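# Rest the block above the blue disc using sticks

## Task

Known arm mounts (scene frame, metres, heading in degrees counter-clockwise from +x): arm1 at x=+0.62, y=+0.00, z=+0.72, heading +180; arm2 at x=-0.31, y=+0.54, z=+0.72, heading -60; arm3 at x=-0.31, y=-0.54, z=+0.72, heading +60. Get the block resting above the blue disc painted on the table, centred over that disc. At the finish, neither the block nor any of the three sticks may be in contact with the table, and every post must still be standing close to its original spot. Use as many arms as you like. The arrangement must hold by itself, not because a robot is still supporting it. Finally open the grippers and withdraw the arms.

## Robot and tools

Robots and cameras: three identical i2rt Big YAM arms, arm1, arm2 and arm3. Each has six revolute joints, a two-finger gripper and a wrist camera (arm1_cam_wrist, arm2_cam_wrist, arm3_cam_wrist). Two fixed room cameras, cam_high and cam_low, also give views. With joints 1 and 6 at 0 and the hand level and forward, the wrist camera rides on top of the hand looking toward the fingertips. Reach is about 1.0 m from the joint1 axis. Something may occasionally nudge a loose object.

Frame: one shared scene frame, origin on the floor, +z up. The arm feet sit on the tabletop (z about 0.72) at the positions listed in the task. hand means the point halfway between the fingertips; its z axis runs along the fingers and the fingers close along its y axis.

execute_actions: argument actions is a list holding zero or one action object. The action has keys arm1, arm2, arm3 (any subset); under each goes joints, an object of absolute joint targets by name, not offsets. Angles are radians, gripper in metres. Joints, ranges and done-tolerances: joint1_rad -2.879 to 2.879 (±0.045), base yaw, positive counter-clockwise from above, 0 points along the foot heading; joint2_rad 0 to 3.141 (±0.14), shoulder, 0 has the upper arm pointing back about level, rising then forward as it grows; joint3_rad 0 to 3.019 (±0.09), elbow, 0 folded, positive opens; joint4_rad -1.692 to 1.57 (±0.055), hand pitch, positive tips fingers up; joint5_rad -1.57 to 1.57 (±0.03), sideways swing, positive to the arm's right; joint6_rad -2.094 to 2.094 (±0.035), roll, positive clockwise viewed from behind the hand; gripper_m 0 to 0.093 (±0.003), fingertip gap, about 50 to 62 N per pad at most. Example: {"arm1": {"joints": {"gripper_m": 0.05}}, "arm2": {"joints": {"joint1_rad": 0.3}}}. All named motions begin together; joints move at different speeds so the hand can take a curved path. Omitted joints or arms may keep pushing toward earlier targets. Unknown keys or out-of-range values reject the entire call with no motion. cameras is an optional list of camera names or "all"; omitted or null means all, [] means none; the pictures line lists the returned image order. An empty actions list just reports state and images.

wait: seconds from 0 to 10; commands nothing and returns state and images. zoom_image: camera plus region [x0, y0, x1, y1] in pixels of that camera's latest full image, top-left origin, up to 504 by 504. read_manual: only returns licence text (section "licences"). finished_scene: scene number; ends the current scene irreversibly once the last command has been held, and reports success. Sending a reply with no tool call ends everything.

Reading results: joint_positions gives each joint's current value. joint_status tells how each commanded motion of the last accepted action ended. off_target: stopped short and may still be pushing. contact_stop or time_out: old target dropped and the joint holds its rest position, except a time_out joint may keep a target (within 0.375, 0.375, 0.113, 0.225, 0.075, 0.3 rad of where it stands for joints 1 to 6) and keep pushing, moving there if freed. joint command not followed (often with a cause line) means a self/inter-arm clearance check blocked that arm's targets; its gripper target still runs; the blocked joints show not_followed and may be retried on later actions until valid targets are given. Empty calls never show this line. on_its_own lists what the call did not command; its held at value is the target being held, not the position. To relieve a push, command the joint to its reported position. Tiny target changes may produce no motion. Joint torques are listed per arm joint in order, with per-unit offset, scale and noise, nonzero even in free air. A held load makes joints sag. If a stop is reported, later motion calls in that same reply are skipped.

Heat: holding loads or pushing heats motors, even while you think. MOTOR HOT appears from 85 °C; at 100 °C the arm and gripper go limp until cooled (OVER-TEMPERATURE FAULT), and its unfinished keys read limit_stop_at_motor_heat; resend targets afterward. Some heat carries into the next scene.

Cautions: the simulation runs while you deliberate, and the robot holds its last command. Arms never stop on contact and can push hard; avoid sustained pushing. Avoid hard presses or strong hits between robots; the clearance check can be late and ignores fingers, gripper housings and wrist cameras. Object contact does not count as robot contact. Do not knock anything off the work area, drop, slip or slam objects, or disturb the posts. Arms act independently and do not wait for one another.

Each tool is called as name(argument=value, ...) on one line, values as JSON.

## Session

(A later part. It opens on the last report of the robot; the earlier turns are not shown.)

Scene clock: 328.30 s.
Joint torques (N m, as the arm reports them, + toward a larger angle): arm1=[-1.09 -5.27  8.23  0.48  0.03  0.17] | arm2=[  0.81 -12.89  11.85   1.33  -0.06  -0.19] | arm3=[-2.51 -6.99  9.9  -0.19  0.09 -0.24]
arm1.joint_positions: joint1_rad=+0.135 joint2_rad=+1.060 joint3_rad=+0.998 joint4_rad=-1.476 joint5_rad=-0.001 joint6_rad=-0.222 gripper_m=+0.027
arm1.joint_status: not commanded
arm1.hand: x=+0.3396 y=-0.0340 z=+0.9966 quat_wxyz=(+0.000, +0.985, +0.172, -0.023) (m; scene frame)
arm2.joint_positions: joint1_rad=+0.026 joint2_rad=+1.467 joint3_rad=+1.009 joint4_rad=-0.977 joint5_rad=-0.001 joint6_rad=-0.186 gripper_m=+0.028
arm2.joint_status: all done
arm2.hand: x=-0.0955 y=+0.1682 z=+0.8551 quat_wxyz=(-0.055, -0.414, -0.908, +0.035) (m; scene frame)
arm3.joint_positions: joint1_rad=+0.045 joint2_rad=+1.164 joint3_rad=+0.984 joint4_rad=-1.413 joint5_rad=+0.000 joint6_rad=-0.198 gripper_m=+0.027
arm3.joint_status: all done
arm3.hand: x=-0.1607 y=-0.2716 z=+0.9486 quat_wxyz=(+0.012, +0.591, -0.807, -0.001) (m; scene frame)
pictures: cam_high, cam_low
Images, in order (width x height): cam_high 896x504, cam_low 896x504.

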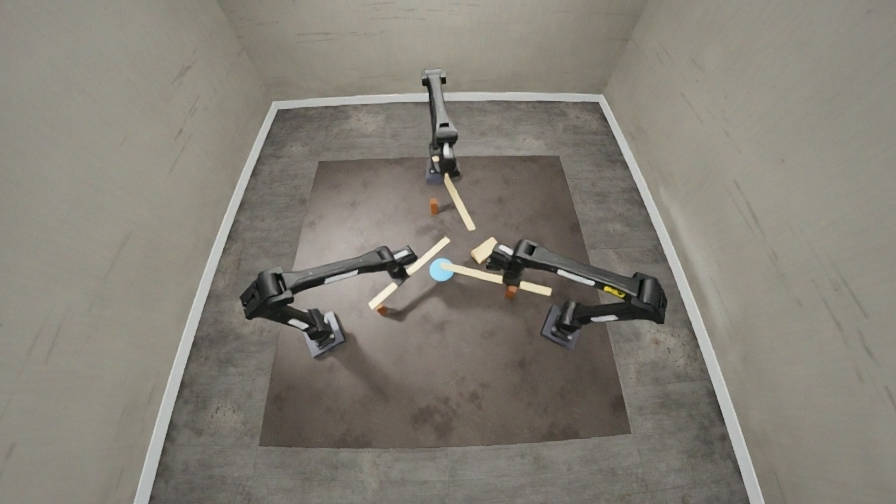

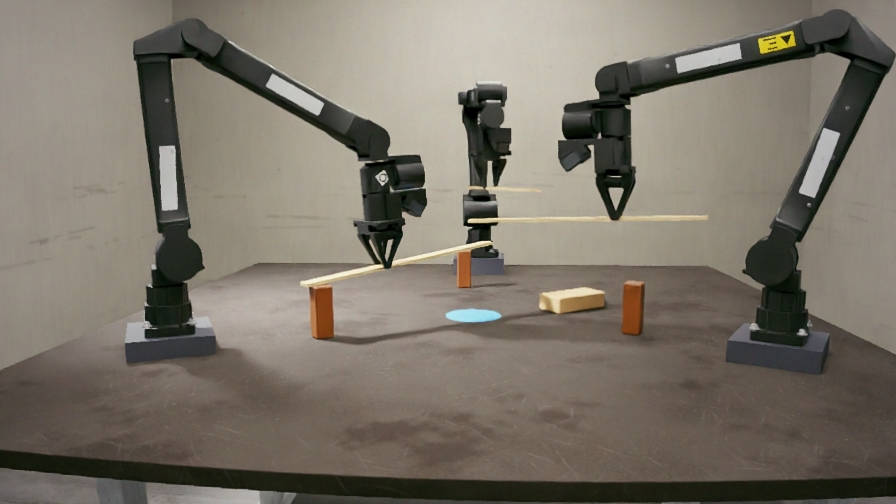

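execute_actions(actions=[{"arm2":{"joints":{"joint3_rad":1.088}},"arm3":{"joints":{"joint1_rad":0.025,"joint2_rad":1.226,"joint3_rad":0.845,"joint4_rad":-1.015}}}], cameras=["cam_high","cam_low"])

zoom_image(camera="cam_low", region=[280, 140, 720, 340])

zoom_image(camera="cam_high", region=[340, 200, 560, 340])

Scene clock: 380.00 s.
Joint torques (N m, as the arm reports them, + toward a larger angle): arm1=[-1.   -5.12  8.25  0.46  0.04  0.17] | arm2=[  0.87 -13.47  11.59   1.36  -0.06  -0.19] | arm3=[-3.23 -7.9   7.6   0.94  0.1  -0.26]
arm1.joint_positions: joint1_rad=+0.135 joint2_rad=+1.060 joint3_rad=+0.998 joint4_rad=-1.476 joint5_rad=-0.001 joint6_rad=-0.222 gripper_m=+0.027
arm1.joint_status: not commanded
arm1.hand: x=+0.3396 y=-0.0340 z=+0.9966 quat_wxyz=(+0.000, +0.985, +0.172, -0.023) (m; scene frame)
arm2.joint_positions: joint1_rad=+0.026 joint2_rad=+1.467 joint3_rad=+1.042 joint4_rad=-0.977 joint5_rad=-0.001 joint6_rad=-0.186 gripper_m=+0.028
arm2.joint_status: all done
arm2.hand: x=-0.0888 y=+0.1566 z=+0.8676 quat_wxyz=(-0.068, -0.414, -0.907, +0.044) (m; scene frame)
arm3.joint_positions: joint1_rad=+0.039 joint2_rad=+1.235 joint3_rad=+0.836 joint4_rad=-1.028 joint5_rad=+0.000 joint6_rad=-0.199 gripper_m=+0.027
arm3.joint_status: all done
arm3.hand: x=-0.1383 y=-0.2339 z=+0.8763 quat_wxyz=(-0.063, +0.587, -0.806, -0.035) (m; scene frame)
pictures: cam_high, cam_low
Images, in order (width x height): cam_high 896x504, cam_low 896x504.

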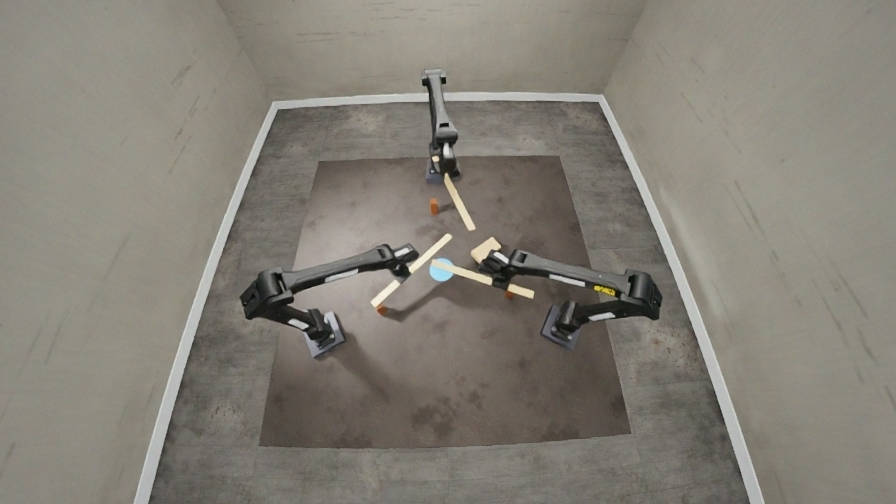

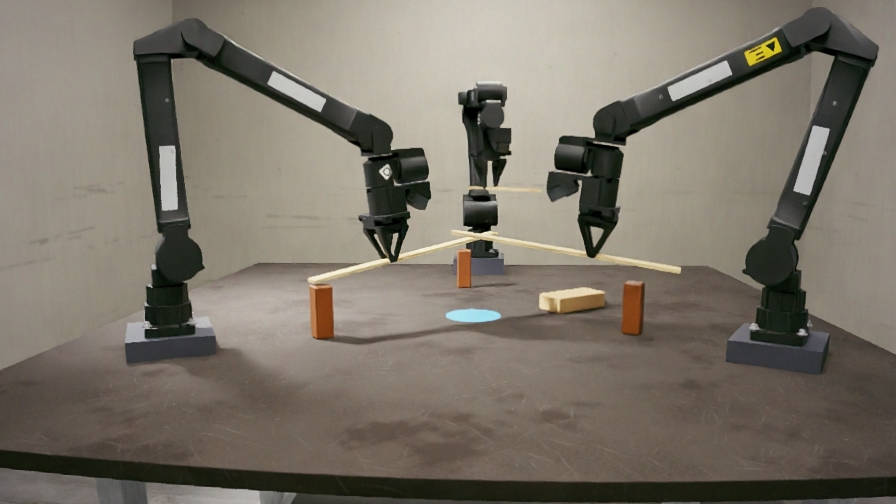

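Region (280, 140, 720, 340) of cam_low's 896x504 image, scaled by 1.145, with more detail than that image has; it fills the top 229 rows of this view, and the rest is white.

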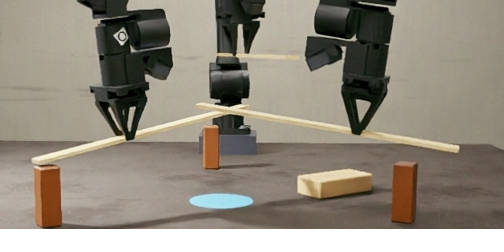

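Region (340, 200, 560, 340) of cam_high's 896x504 image, scaled by 2.291, with more detail than that image has; it fills the top 321 rows of this view, and the rest is white.

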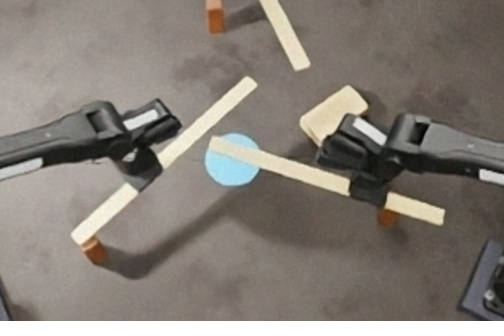

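execute_actions(actions=[{"arm3":{"joints":{"joint3_rad":0.89,"joint4_rad":-1.0,"joint6_rad":-0.262}}}], cameras=["cam_high","cam_low"])

zoom_image(camera="cam_low", region=[340, 140, 720, 340])

Scene clock: 424.60 s.
Joint torques (N m, as the arm reports them, + toward a larger angle): arm1=[-1.15 -5.2   8.28  0.48  0.03  0.16] | arm2=[  0.81 -12.95  11.76   1.31  -0.05  -0.2 ] | arm3=[-3.5  -8.3  11.04  0.91  0.1  -0.26]
arm1.joint_positions: joint1_rad=+0.135 joint2_rad=+1.060 joint3_rad=+0.998 joint4_rad=-1.476 joint5_rad=-0.001 joint6_rad=-0.222 gripper_m=+0.027
arm1.joint_status: not commanded
arm1.hand: x=+0.3396 y=-0.0340 z=+0.9966 quat_wxyz=(+0.000, +0.985, +0.172, -0.023) (m; scene frame)
arm2.joint_positions: joint1_rad=+0.026 joint2_rad=+1.467 joint3_rad=+1.042 joint4_rad=-0.977 joint5_rad=-0.001 joint6_rad=-0.186 gripper_m=+0.028
arm2.joint_status: not commanded
arm2.hand: x=-0.0888 y=+0.1566 z=+0.8676 quat_wxyz=(-0.068, -0.414, -0.907, +0.044) (m; scene frame)
arm3.joint_positions: joint1_rad=+0.039 joint2_rad=+1.235 joint3_rad=+0.836 joint4_rad=-1.013 joint5_rad=+0.000 joint6_rad=-0.245 gripper_m=+0.027
arm3.joint_status: all done
arm3.hand: x=-0.1365 y=-0.2308 z=+0.8768 quat_wxyz=(-0.071, +0.605, -0.792, -0.036) (m; scene frame)
pictures: cam_high, cam_low
Images, in order (width x height): cam_high 896x504, cam_low 896x504.

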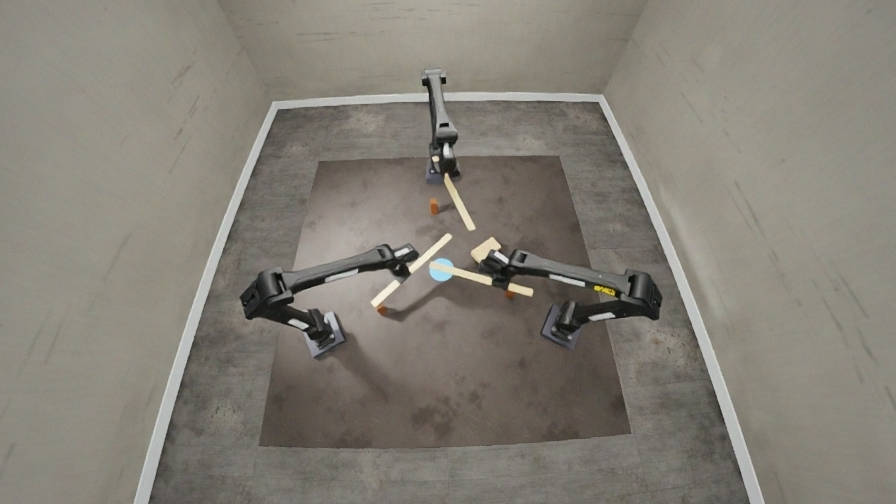

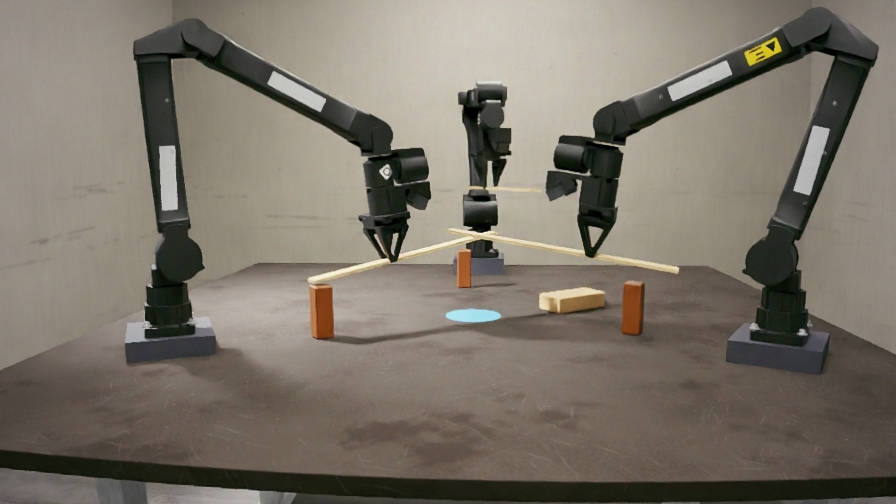

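Region (340, 140, 720, 340) of cam_low's 896x504 image, scaled by 1.326, with more detail than that image has; it fills the top 265 rows of this view, and the rest is white.

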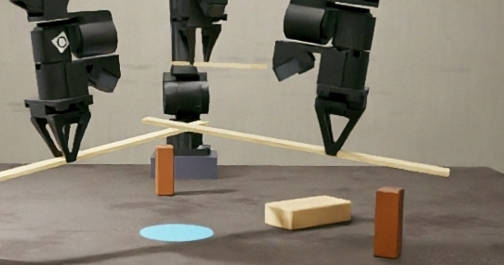

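execute_actions(actions=[{"arm3":{"joints":{"joint2_rad":1.46,"joint3_rad":1.078,"joint4_rad":-0.98}}}], cameras=["cam_high","cam_low"])

zoom_image(camera="cam_low", region=[300, 170, 680, 340])

zoom_image(camera="cam_high", region=[340, 200, 560, 340])

Scene clock: 430.77 s.
Joint torques (N m, as the arm reports them, + toward a larger angle): arm1=[-1.24 -5.25  8.25  0.46  0.03  0.16] | arm2=[  0.88 -13.03  11.78   1.4   -0.06  -0.19] | arm3=[ -3.16 -11.87   9.95   0.69   0.1   -0.24]
arm1.joint_positions: joint1_rad=+0.135 joint2_rad=+1.060 joint3_rad=+0.998 joint4_rad=-1.476 joint5_rad=-0.001 joint6_rad=-0.222 gripper_m=+0.027
arm1.joint_status: not commanded
arm1.hand: x=+0.3396 y=-0.0340 z=+0.9966 quat_wxyz=(+0.000, +0.985, +0.172, -0.023) (m; scene frame)
arm2.joint_positions: joint1_rad=+0.026 joint2_rad=+1.467 joint3_rad=+1.042 joint4_rad=-0.977 joint5_rad=-0.001 joint6_rad=-0.186 gripper_m=+0.028
arm2.joint_status: not commanded
arm2.hand: x=-0.0888 y=+0.1566 z=+0.8676 quat_wxyz=(-0.068, -0.414, -0.907, +0.044) (m; scene frame)
arm3.joint_positions: joint1_rad=+0.039 joint2_rad=+1.470 joint3_rad=+1.037 joint4_rad=-0.984 joint5_rad=+0.000 joint6_rad=-0.246 gripper_m=+0.027
arm3.joint_status: all done
arm3.hand: x=-0.0955 y=-0.1575 z=+0.8688 quat_wxyz=(-0.069, +0.605, -0.792, -0.036) (m; scene frame)
pictures: cam_high, cam_low
Images, in order (width x height): cam_high 896x504, cam_low 896x504.

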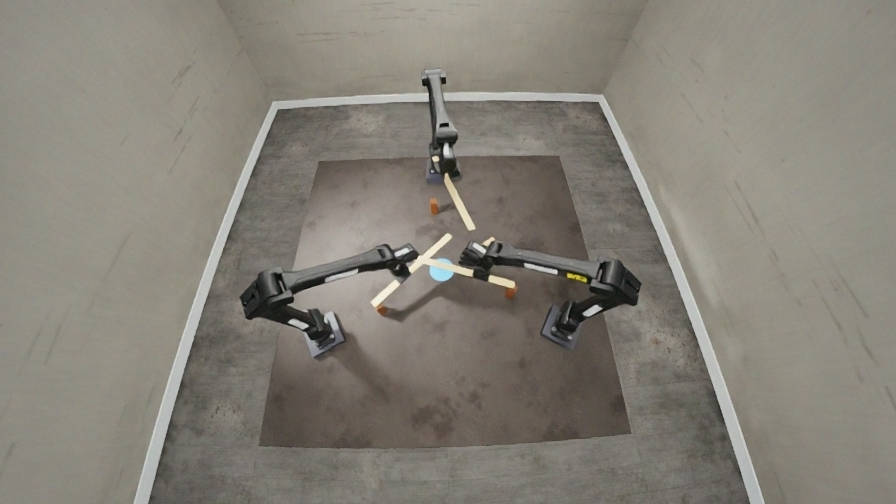

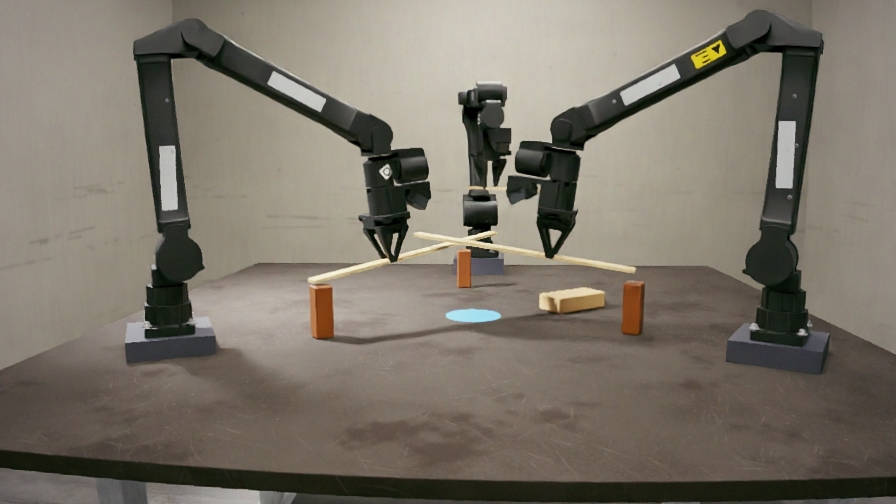

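Region (300, 170, 680, 340) of cam_low's 896x504 image, scaled by 1.326, with more detail than that image has; it fills the top 225 rows of this view, and the rest is white.

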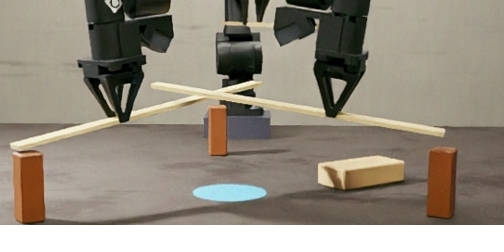

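Region (340, 200, 560, 340) of cam_high's 896x504 image, scaled by 2.291, with more detail than that image has; it fills the top 321 rows of this view, and the rest is white.

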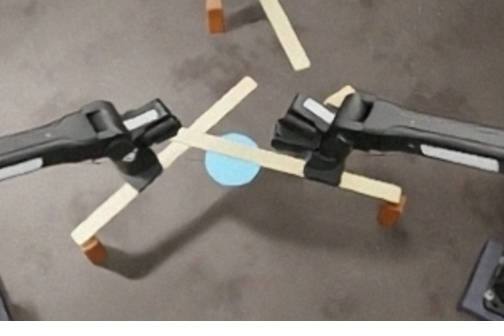

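execute_actions(actions=[{"arm3":{"joints":{"joint2_rad":1.492,"joint3_rad":1.012,"joint4_rad":-0.897}}}], cameras=["cam_high","cam_low"])

zoom_image(camera="cam_low", region=[380, 190, 680, 320])

Scene clock: 457.97 s.
Joint torques (N m, as the arm reports them, + toward a larger angle): arm1=[-1.15 -5.15  8.24  0.47  0.03  0.16] | arm2=[  0.73 -13.01  11.74   1.37  -0.05  -0.2 ] | arm3=[ -2.87 -11.18   6.76   1.02   0.11  -0.25]
arm1.joint_positions: joint1_rad=+0.135 joint2_rad=+1.060 joint3_rad=+0.998 joint4_rad=-1.476 joint5_rad=-0.001 joint6_rad=-0.222 gripper_m=+0.027
arm1.joint_status: not commanded
arm1.hand: x=+0.3396 y=-0.0340 z=+0.9966 quat_wxyz=(+0.000, +0.985, +0.172, -0.023) (m; scene frame)
arm2.joint_positions: joint1_rad=+0.026 joint2_rad=+1.467 joint3_rad=+1.042 joint4_rad=-0.977 joint5_rad=-0.001 joint6_rad=-0.186 gripper_m=+0.028
arm2.joint_status: not commanded
arm2.hand: x=-0.0888 y=+0.1566 z=+0.8676 quat_wxyz=(-0.068, -0.414, -0.907, +0.044) (m; scene frame)
arm3.joint_positions: joint1_rad=+0.039 joint2_rad=+1.488 joint3_rad=+1.013 joint4_rad=-0.911 joint5_rad=+0.000 joint6_rad=-0.246 gripper_m=+0.027
arm3.joint_status: all done
arm3.hand: x=-0.0921 y=-0.1510 z=+0.8551 quat_wxyz=(-0.083, +0.605, -0.791, -0.042) (m; scene frame)
pictures: cam_high, cam_low
Images, in order (width x height): cam_high 896x504, cam_low 896x504.

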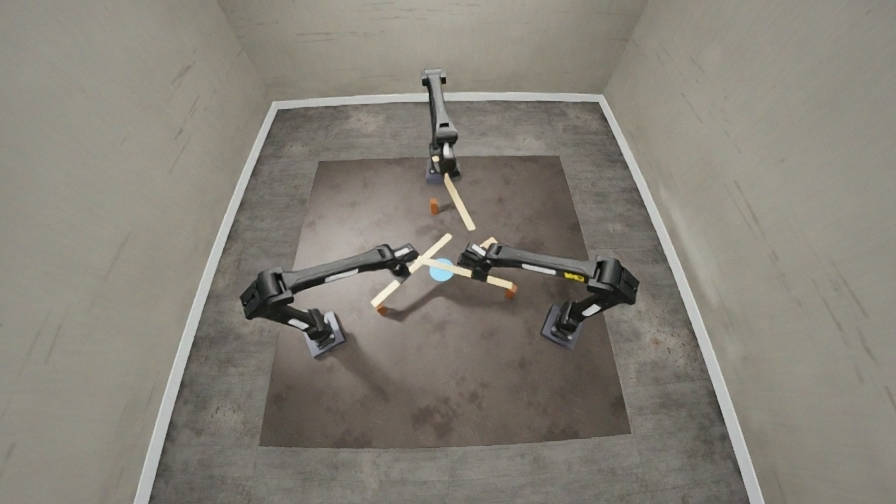

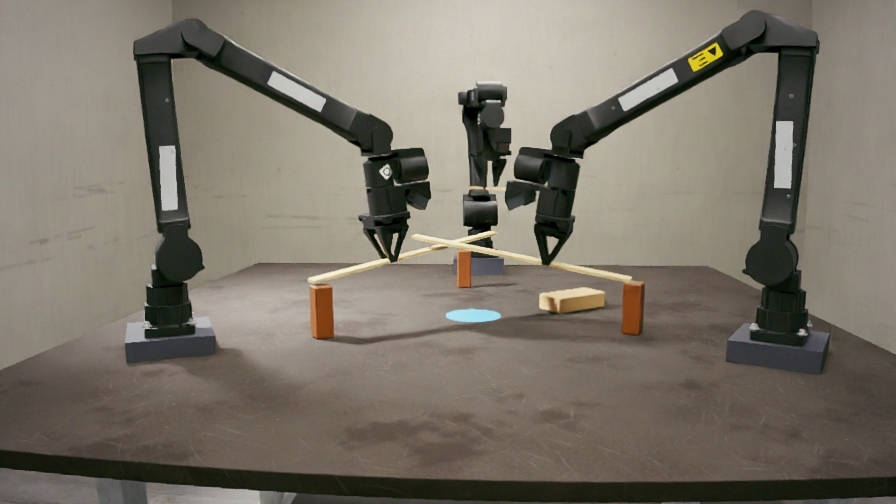

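Region (380, 190, 680, 320) of cam_low's 896x504 image, scaled by 1.680, with more detail than that image has; it fills the top 218 rows of this view, and the rest is white.

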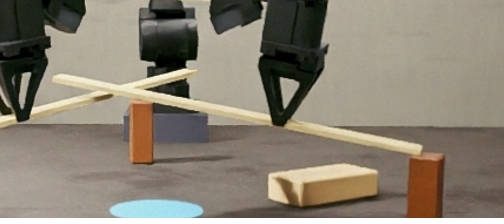

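execute_actions(actions=[{"arm3":{"joints":{"joint3_rad":0.992,"joint4_rad":-0.945}}}], cameras=["cam_high","cam_low"])

zoom_image(camera="cam_low", region=[380, 190, 680, 320])

zoom_image(camera="cam_high", region=[340, 200, 560, 340])

Scene clock: 478.57 s.
Joint torques (N m, as the arm reports them, + toward a larger angle): arm1=[-1.08 -5.08  8.29  0.47  0.03  0.16] | arm2=[  0.88 -13.    11.77   1.41  -0.05  -0.18] | arm3=[ -3.24 -10.88   6.29   0.13   0.08  -0.23]
arm1.joint_positions: joint1_rad=+0.135 joint2_rad=+1.060 joint3_rad=+0.998 joint4_rad=-1.476 joint5_rad=-0.001 joint6_rad=-0.222 gripper_m=+0.027
arm1.joint_status: not commanded
arm1.hand: x=+0.3396 y=-0.0340 z=+0.9966 quat_wxyz=(+0.000, +0.985, +0.172, -0.023) (m; scene frame)
arm2.joint_positions: joint1_rad=+0.026 joint2_rad=+1.467 joint3_rad=+1.042 joint4_rad=-0.977 joint5_rad=-0.001 joint6_rad=-0.187 gripper_m=+0.028
arm2.joint_status: not commanded
arm2.hand: x=-0.0888 y=+0.1566 z=+0.8676 quat_wxyz=(-0.068, -0.413, -0.907, +0.044) (m; scene frame)
arm3.joint_positions: joint1_rad=+0.039 joint2_rad=+1.488 joint3_rad=+0.999 joint4_rad=-0.936 joint5_rad=+0.000 joint6_rad=-0.247 gripper_m=+0.027
arm3.joint_status: all done
arm3.hand: x=-0.0981 y=-0.1616 z=+0.8485 quat_wxyz=(-0.065, +0.606, -0.792, -0.034) (m; scene frame)
pictures: cam_high, cam_low
Images, in order (width x height): cam_high 896x504, cam_low 896x504.

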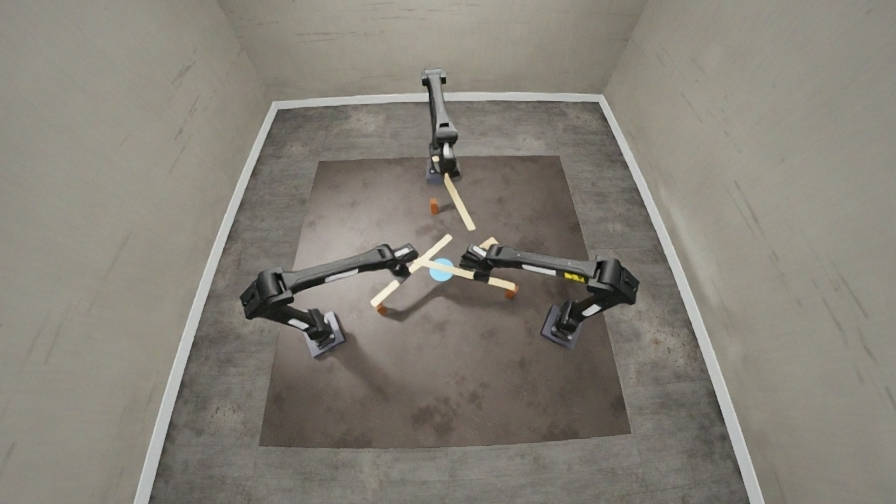

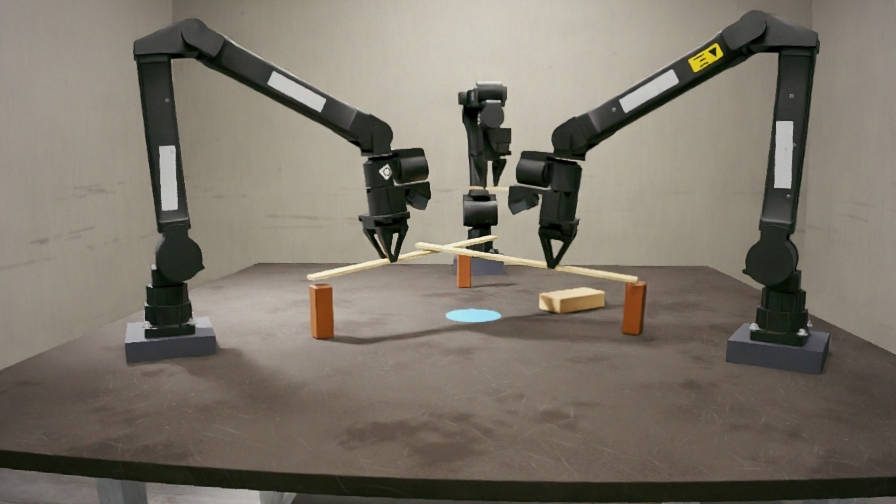

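Region (380, 190, 680, 320) of cam_low's 896x504 image, scaled by 1.680, with more detail than that image has; it fills the top 218 rows of this view, and the rest is white.

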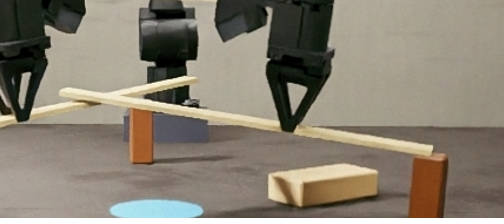

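Region (340, 200, 560, 340) of cam_high's 896x504 image, scaled by 2.291, with more detail than that image has; it fills the top 321 rows of this view, and the rest is white.

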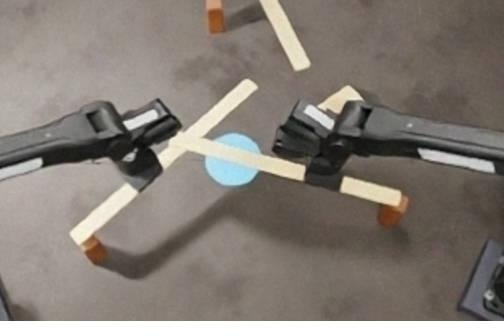

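execute_actions(actions=[{"arm3":{"joints":{"gripper_m":0.055}}}], cameras=["cam_high","cam_low"])

zoom_image(camera="cam_low", region=[280, 190, 680, 350])

Scene clock: 484.90 s.
Joint torques (N m, as the arm reports them, + toward a larger angle): arm1=[-1.05 -5.15  8.26  0.45  0.03  0.16] | arm2=[  0.93 -13.09  11.74   1.21  -0.06  -0.16] | arm3=[ -3.15 -10.63   6.36   0.08   0.1   -0.23]
arm1.joint_positions: joint1_rad=+0.135 joint2_rad=+1.060 joint3_rad=+0.998 joint4_rad=-1.476 joint5_rad=-0.001 joint6_rad=-0.222 gripper_m=+0.027
arm1.joint_status: not commanded
arm1.hand: x=+0.3396 y=-0.0340 z=+0.9966 quat_wxyz=(+0.000, +0.985, +0.172, -0.023) (m; scene frame)
arm2.joint_positions: joint1_rad=+0.026 joint2_rad=+1.467 joint3_rad=+1.042 joint4_rad=-0.977 joint5_rad=-0.001 joint6_rad=-0.187 gripper_m=+0.028
arm2.joint_status: not commanded
arm2.hand: x=-0.0888 y=+0.1566 z=+0.8676 quat_wxyz=(-0.068, -0.413, -0.907, +0.044) (m; scene frame)
arm3.joint_positions: joint1_rad=+0.039 joint2_rad=+1.488 joint3_rad=+0.998 joint4_rad=-0.937 joint5_rad=+0.000 joint6_rad=-0.247 gripper_m=+0.055
arm3.joint_status: all done
arm3.hand: x=-0.0984 y=-0.1621 z=+0.8482 quat_wxyz=(-0.064, +0.606, -0.792, -0.034) (m; scene frame)
pictures: cam_high, cam_low
Images, in order (width x height): cam_high 896x504, cam_low 896x504.

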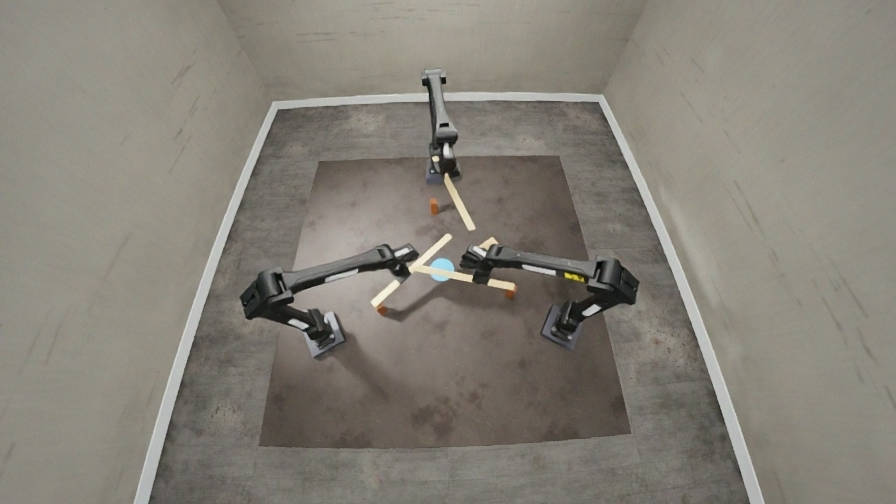

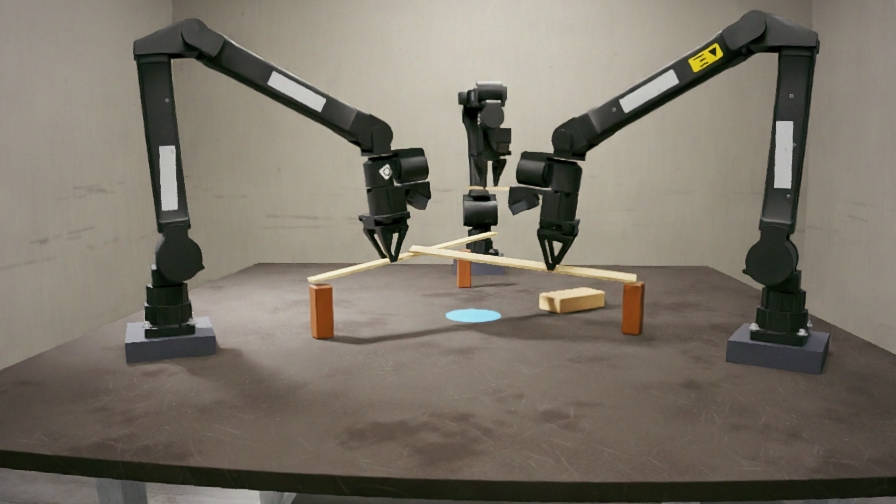

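Region (280, 190, 680, 350) of cam_low's 896x504 image, scaled by 1.260, with more detail than that image has; it fills the top 202 rows of this view, and the rest is white.

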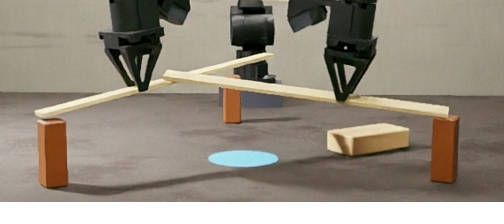

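zoom_image(camera="cam_low", region=[370, 210, 520, 290])

zoom_image(camera="cam_high", region=[360, 210, 540, 320])

Region (370, 210, 520, 290) of cam_low's 896x504 image, scaled by 3.360, with more detail than that image has; it fills the top 269 rows of this view, and the rest is white.

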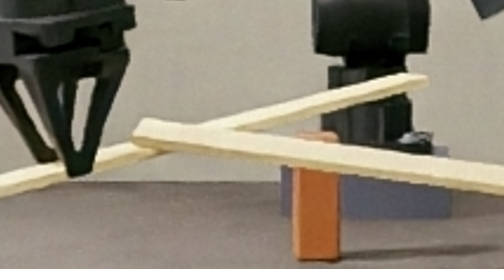

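Region (360, 210, 540, 320) of cam_high's 896x504 image, scaled by 2.800, with more detail than that image has.

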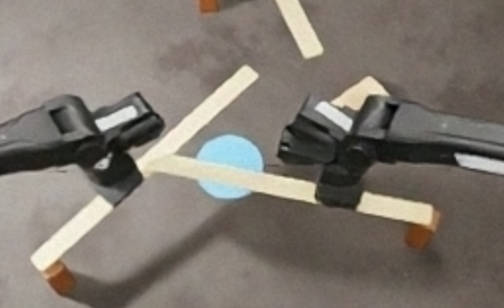

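execute_actions(actions=[{"arm3":{"joints":{"gripper_m":0.015}}}], cameras=["cam_high","cam_low","arm3_cam_wrist"])

zoom_image(camera="cam_low", region=[280, 190, 680, 350])

zoom_image(camera="cam_high", region=[360, 210, 540, 320])

Scene clock: 510.10 s.
Joint torques (N m, as the arm reports them, + toward a larger angle): arm1=[-1.14 -5.19  8.27  0.47  0.03  0.16] | arm2=[  0.73 -12.95  11.73   1.29  -0.05  -0.18] | arm3=[ -3.23 -11.06   6.38   0.16   0.08  -0.2 ]
arm1.joint_positions: joint1_rad=+0.135 joint2_rad=+1.060 joint3_rad=+0.998 joint4_rad=-1.476 joint5_rad=-0.001 joint6_rad=-0.222 gripper_m=+0.027
arm1.joint_status: not commanded
arm1.hand: x=+0.3396 y=-0.0340 z=+0.9966 quat_wxyz=(+0.000, +0.985, +0.172, -0.023) (m; scene frame)
arm2.joint_positions: joint1_rad=+0.026 joint2_rad=+1.467 joint3_rad=+1.042 joint4_rad=-0.977 joint5_rad=-0.001 joint6_rad=-0.187 gripper_m=+0.028
arm2.joint_status: not commanded
arm2.hand: x=-0.0888 y=+0.1566 z=+0.8676 quat_wxyz=(-0.068, -0.413, -0.907, +0.044) (m; scene frame)
arm3.joint_positions: joint1_rad=+0.039 joint2_rad=+1.488 joint3_rad=+0.998 joint4_rad=-0.937 joint5_rad=+0.000 joint6_rad=-0.250 gripper_m=+0.027
arm3.joint_status: gripper_m off_target (ended at +0.027, target +0.015)
arm3.hand: x=-0.0984 y=-0.1622 z=+0.8482 quat_wxyz=(-0.064, +0.607, -0.791, -0.033) (m; scene frame)
pictures: arm3_cam_wrist, cam_high, cam_low
Images, in order (width x height): arm3_cam_wrist 504x504, cam_high 896x504, cam_low 896x504.

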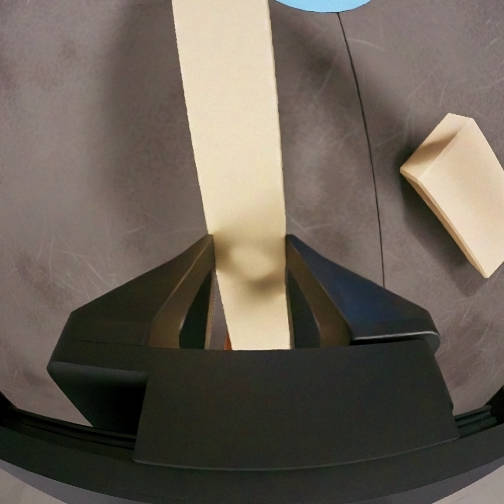

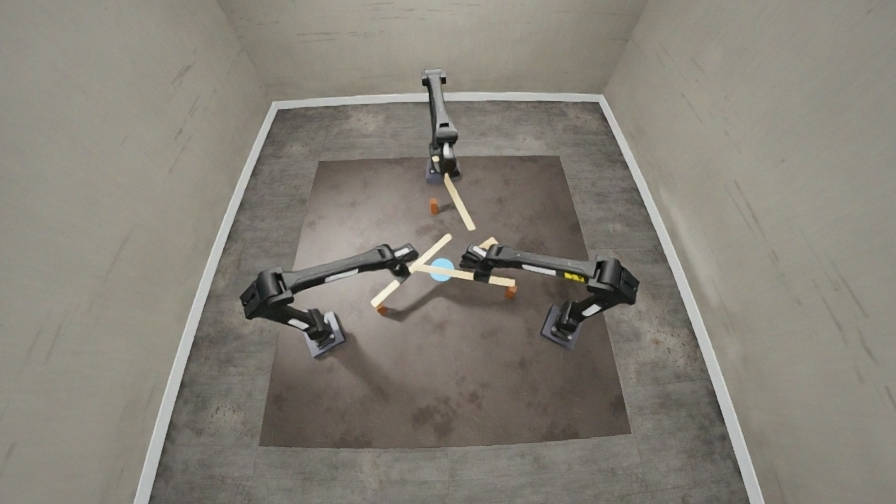

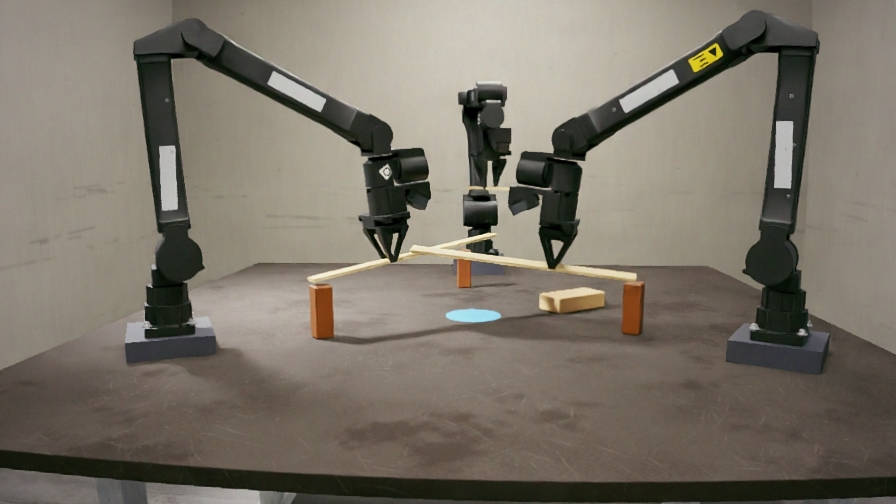

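Region (280, 190, 680, 350) of cam_low's 896x504 image, scaled by 1.260, with more detail than that image has; it fills the top 202 rows of this view, and the rest is white.

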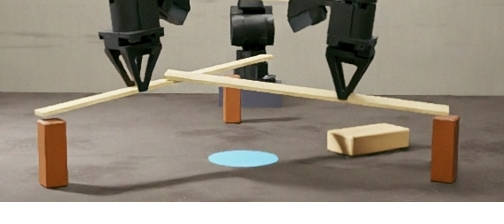

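Region (360, 210, 540, 320) of cam_high's 896x504 image, scaled by 2.800, with more detail than that image has.

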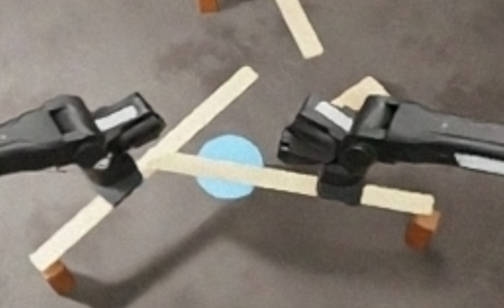

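execute_actions(actions=[{"arm3":{"joints":{"joint2_rad":1.468,"joint6_rad":-0.125,"gripper_m":0.0}}}], cameras=["cam_high","cam_low","arm3_cam_wrist"])

zoom_image(camera="cam_low", region=[380, 190, 680, 320])

zoom_image(camera="cam_high", region=[360, 210, 540, 320])

Scene clock: 524.87 s.
Joint torques (N m, as the arm reports them, + toward a larger angle): arm1=[-1.12 -5.15  8.25  0.47  0.03  0.16] | arm2=[  0.72 -12.75  11.65   1.38  -0.05  -0.18] | arm3=[ -3.18 -12.11   6.42   0.16   0.12   0.13]
arm1.joint_positions: joint1_rad=+0.135 joint2_rad=+1.060 joint3_rad=+0.998 joint4_rad=-1.476 joint5_rad=-0.001 joint6_rad=-0.222 gripper_m=+0.027
arm1.joint_status: not commanded
arm1.hand: x=+0.3396 y=-0.0340 z=+0.9966 quat_wxyz=(+0.000, +0.985, +0.172, -0.023) (m; scene frame)
arm2.joint_positions: joint1_rad=+0.026 joint2_rad=+1.467 joint3_rad=+1.042 joint4_rad=-0.977 joint5_rad=-0.001 joint6_rad=-0.187 gripper_m=+0.028
arm2.joint_status: not commanded
arm2.hand: x=-0.0888 y=+0.1566 z=+0.8676 quat_wxyz=(-0.068, -0.413, -0.907, +0.044) (m; scene frame)
arm3.joint_positions: joint1_rad=+0.039 joint2_rad=+1.481 joint3_rad=+0.998 joint4_rad=-0.937 joint5_rad=+0.000 joint6_rad=-0.145 gripper_m=+0.027
arm3.joint_status: gripper_m off_target (ended at +0.027, target +0.000); the others done
arm3.hand: x=-0.0983 y=-0.1620 z=+0.8509 quat_wxyz=(-0.065, +0.565, -0.822, -0.038) (m; scene frame)
pictures: arm3_cam_wrist, cam_high, cam_low
Images, in order (width x height): arm3_cam_wrist 504x504, cam_high 896x504, cam_low 896x504.

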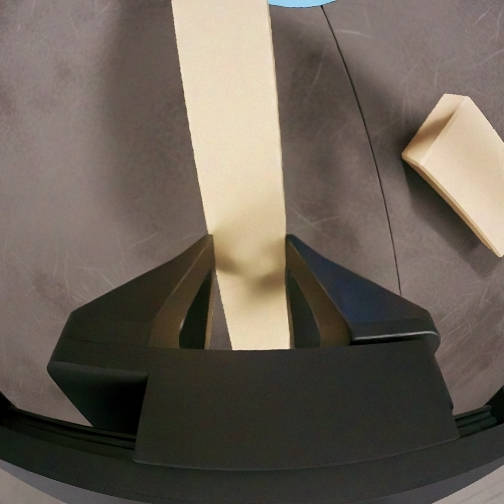

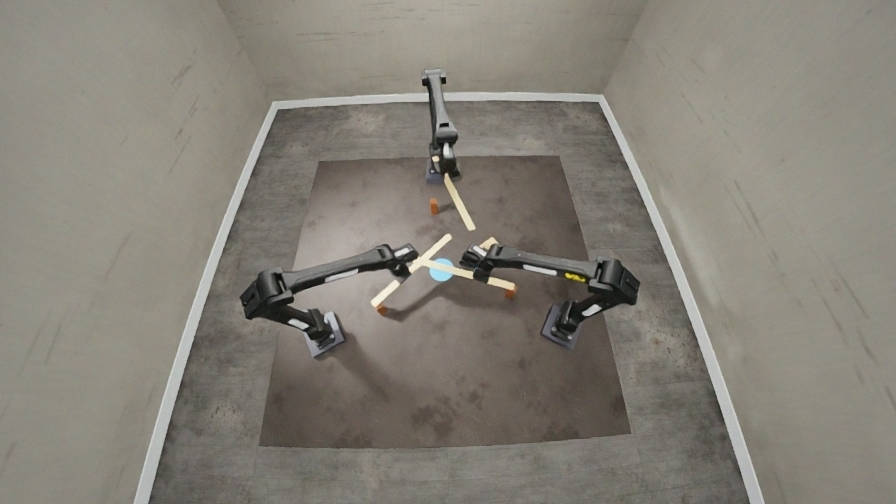

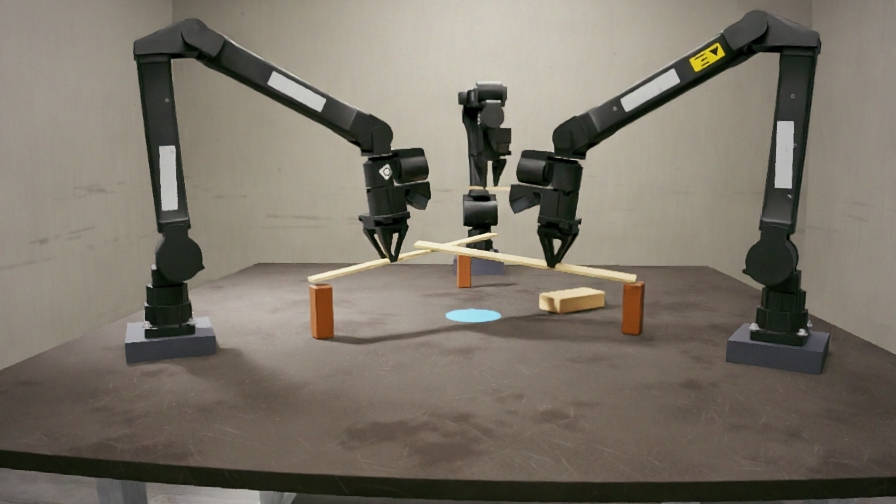

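Region (380, 190, 680, 320) of cam_low's 896x504 image, scaled by 1.680, with more detail than that image has; it fills the top 218 rows of this view, and the rest is white.

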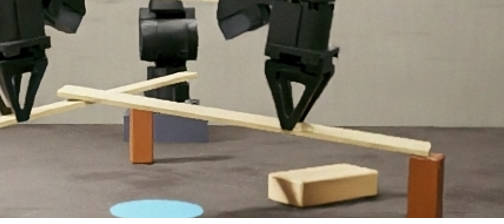

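Region (360, 210, 540, 320) of cam_high's 896x504 image, scaled by 2.800, with more detail than that image has.

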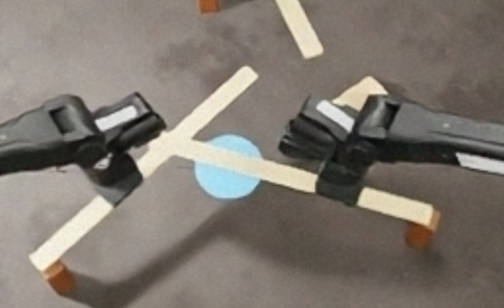

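execute_actions(actions=[{"arm3":{"joints":{"joint2_rad":1.448}}}], cameras=["cam_high","cam_low"])

zoom_image(camera="cam_low", region=[290, 190, 680, 320])

zoom_image(camera="cam_low", region=[370, 210, 520, 290])

Scene clock: 532.30 s.
Joint torques (N m, as the arm reports them, + toward a larger angle): arm1=[-1.09 -5.17  8.25  0.46  0.03  0.16] | arm2=[  0.74 -13.34  11.67   1.41  -0.05  -0.19] | arm3=[ -3.17 -11.85   6.55   0.25   0.09   0.08]
arm1.joint_positions: joint1_rad=+0.135 joint2_rad=+1.060 joint3_rad=+0.998 joint4_rad=-1.476 joint5_rad=-0.001 joint6_rad=-0.222 gripper_m=+0.027
arm1.joint_status: not commanded
arm1.hand: x=+0.3396 y=-0.0340 z=+0.9966 quat_wxyz=(+0.000, +0.985, +0.172, -0.023) (m; scene frame)
arm2.joint_positions: joint1_rad=+0.026 joint2_rad=+1.467 joint3_rad=+1.042 joint4_rad=-0.977 joint5_rad=-0.001 joint6_rad=-0.187 gripper_m=+0.028
arm2.joint_status: not commanded
arm2.hand: x=-0.0888 y=+0.1566 z=+0.8676 quat_wxyz=(-0.068, -0.413, -0.907, +0.044) (m; scene frame)
arm3.joint_positions: joint1_rad=+0.039 joint2_rad=+1.459 joint3_rad=+0.998 joint4_rad=-0.939 joint5_rad=+0.000 joint6_rad=-0.141 gripper_m=+0.027
arm3.joint_status: all done
arm3.hand: x=-0.0980 y=-0.1616 z=+0.8600 quat_wxyz=(-0.075, +0.563, -0.822, -0.043) (m; scene frame)
pictures: cam_high, cam_low
Images, in order (width x height): cam_high 896x504, cam_low 896x504.

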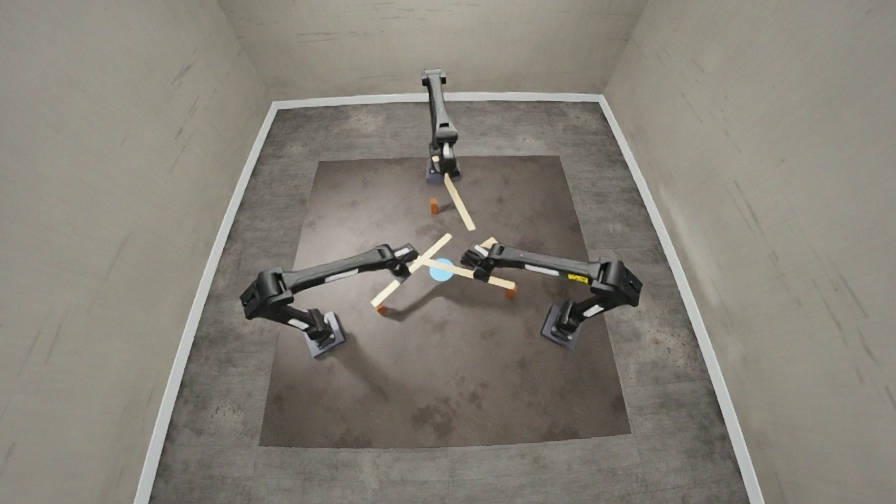

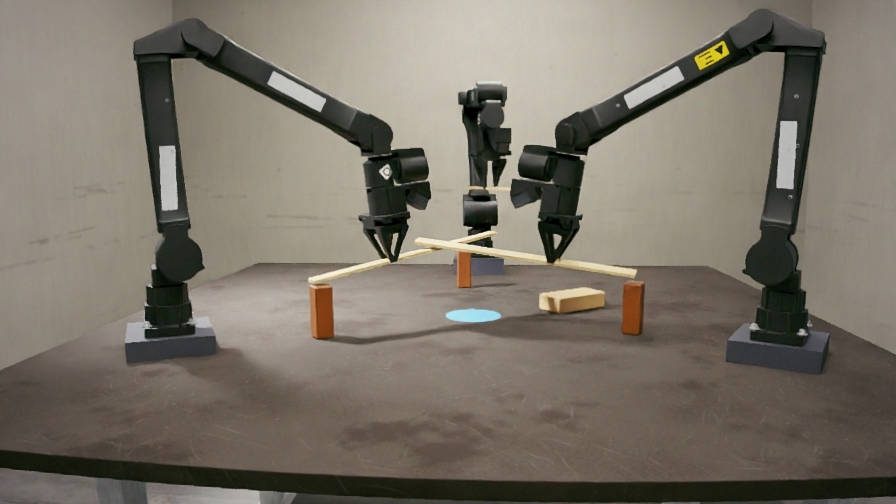

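Region (290, 190, 680, 320) of cam_low's 896x504 image, scaled by 1.292, with more detail than that image has.

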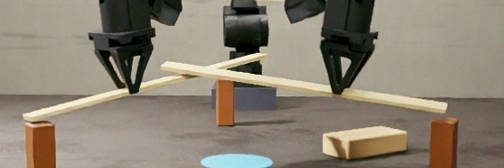

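Region (370, 210, 520, 290) of cam_low's 896x504 image, scaled by 3.360, with more detail than that image has; it fills the top 269 rows of this view, and the rest is white.

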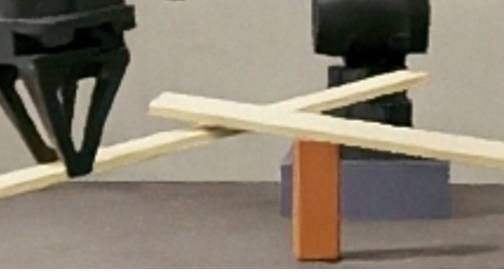

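zoom_image(camera="cam_high", region=[400, 230, 530, 310])

Region (400, 230, 530, 310) of cam_high's 896x504 image, scaled by 3.877, with more detail than that image has; it fills the top 310 rows of this view, and the rest is white.

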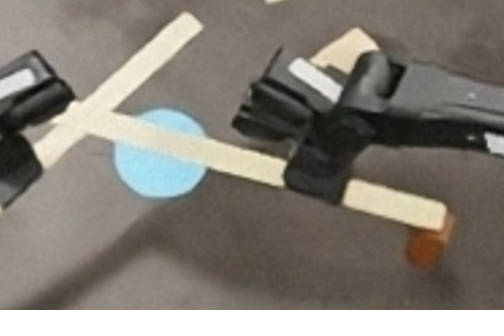

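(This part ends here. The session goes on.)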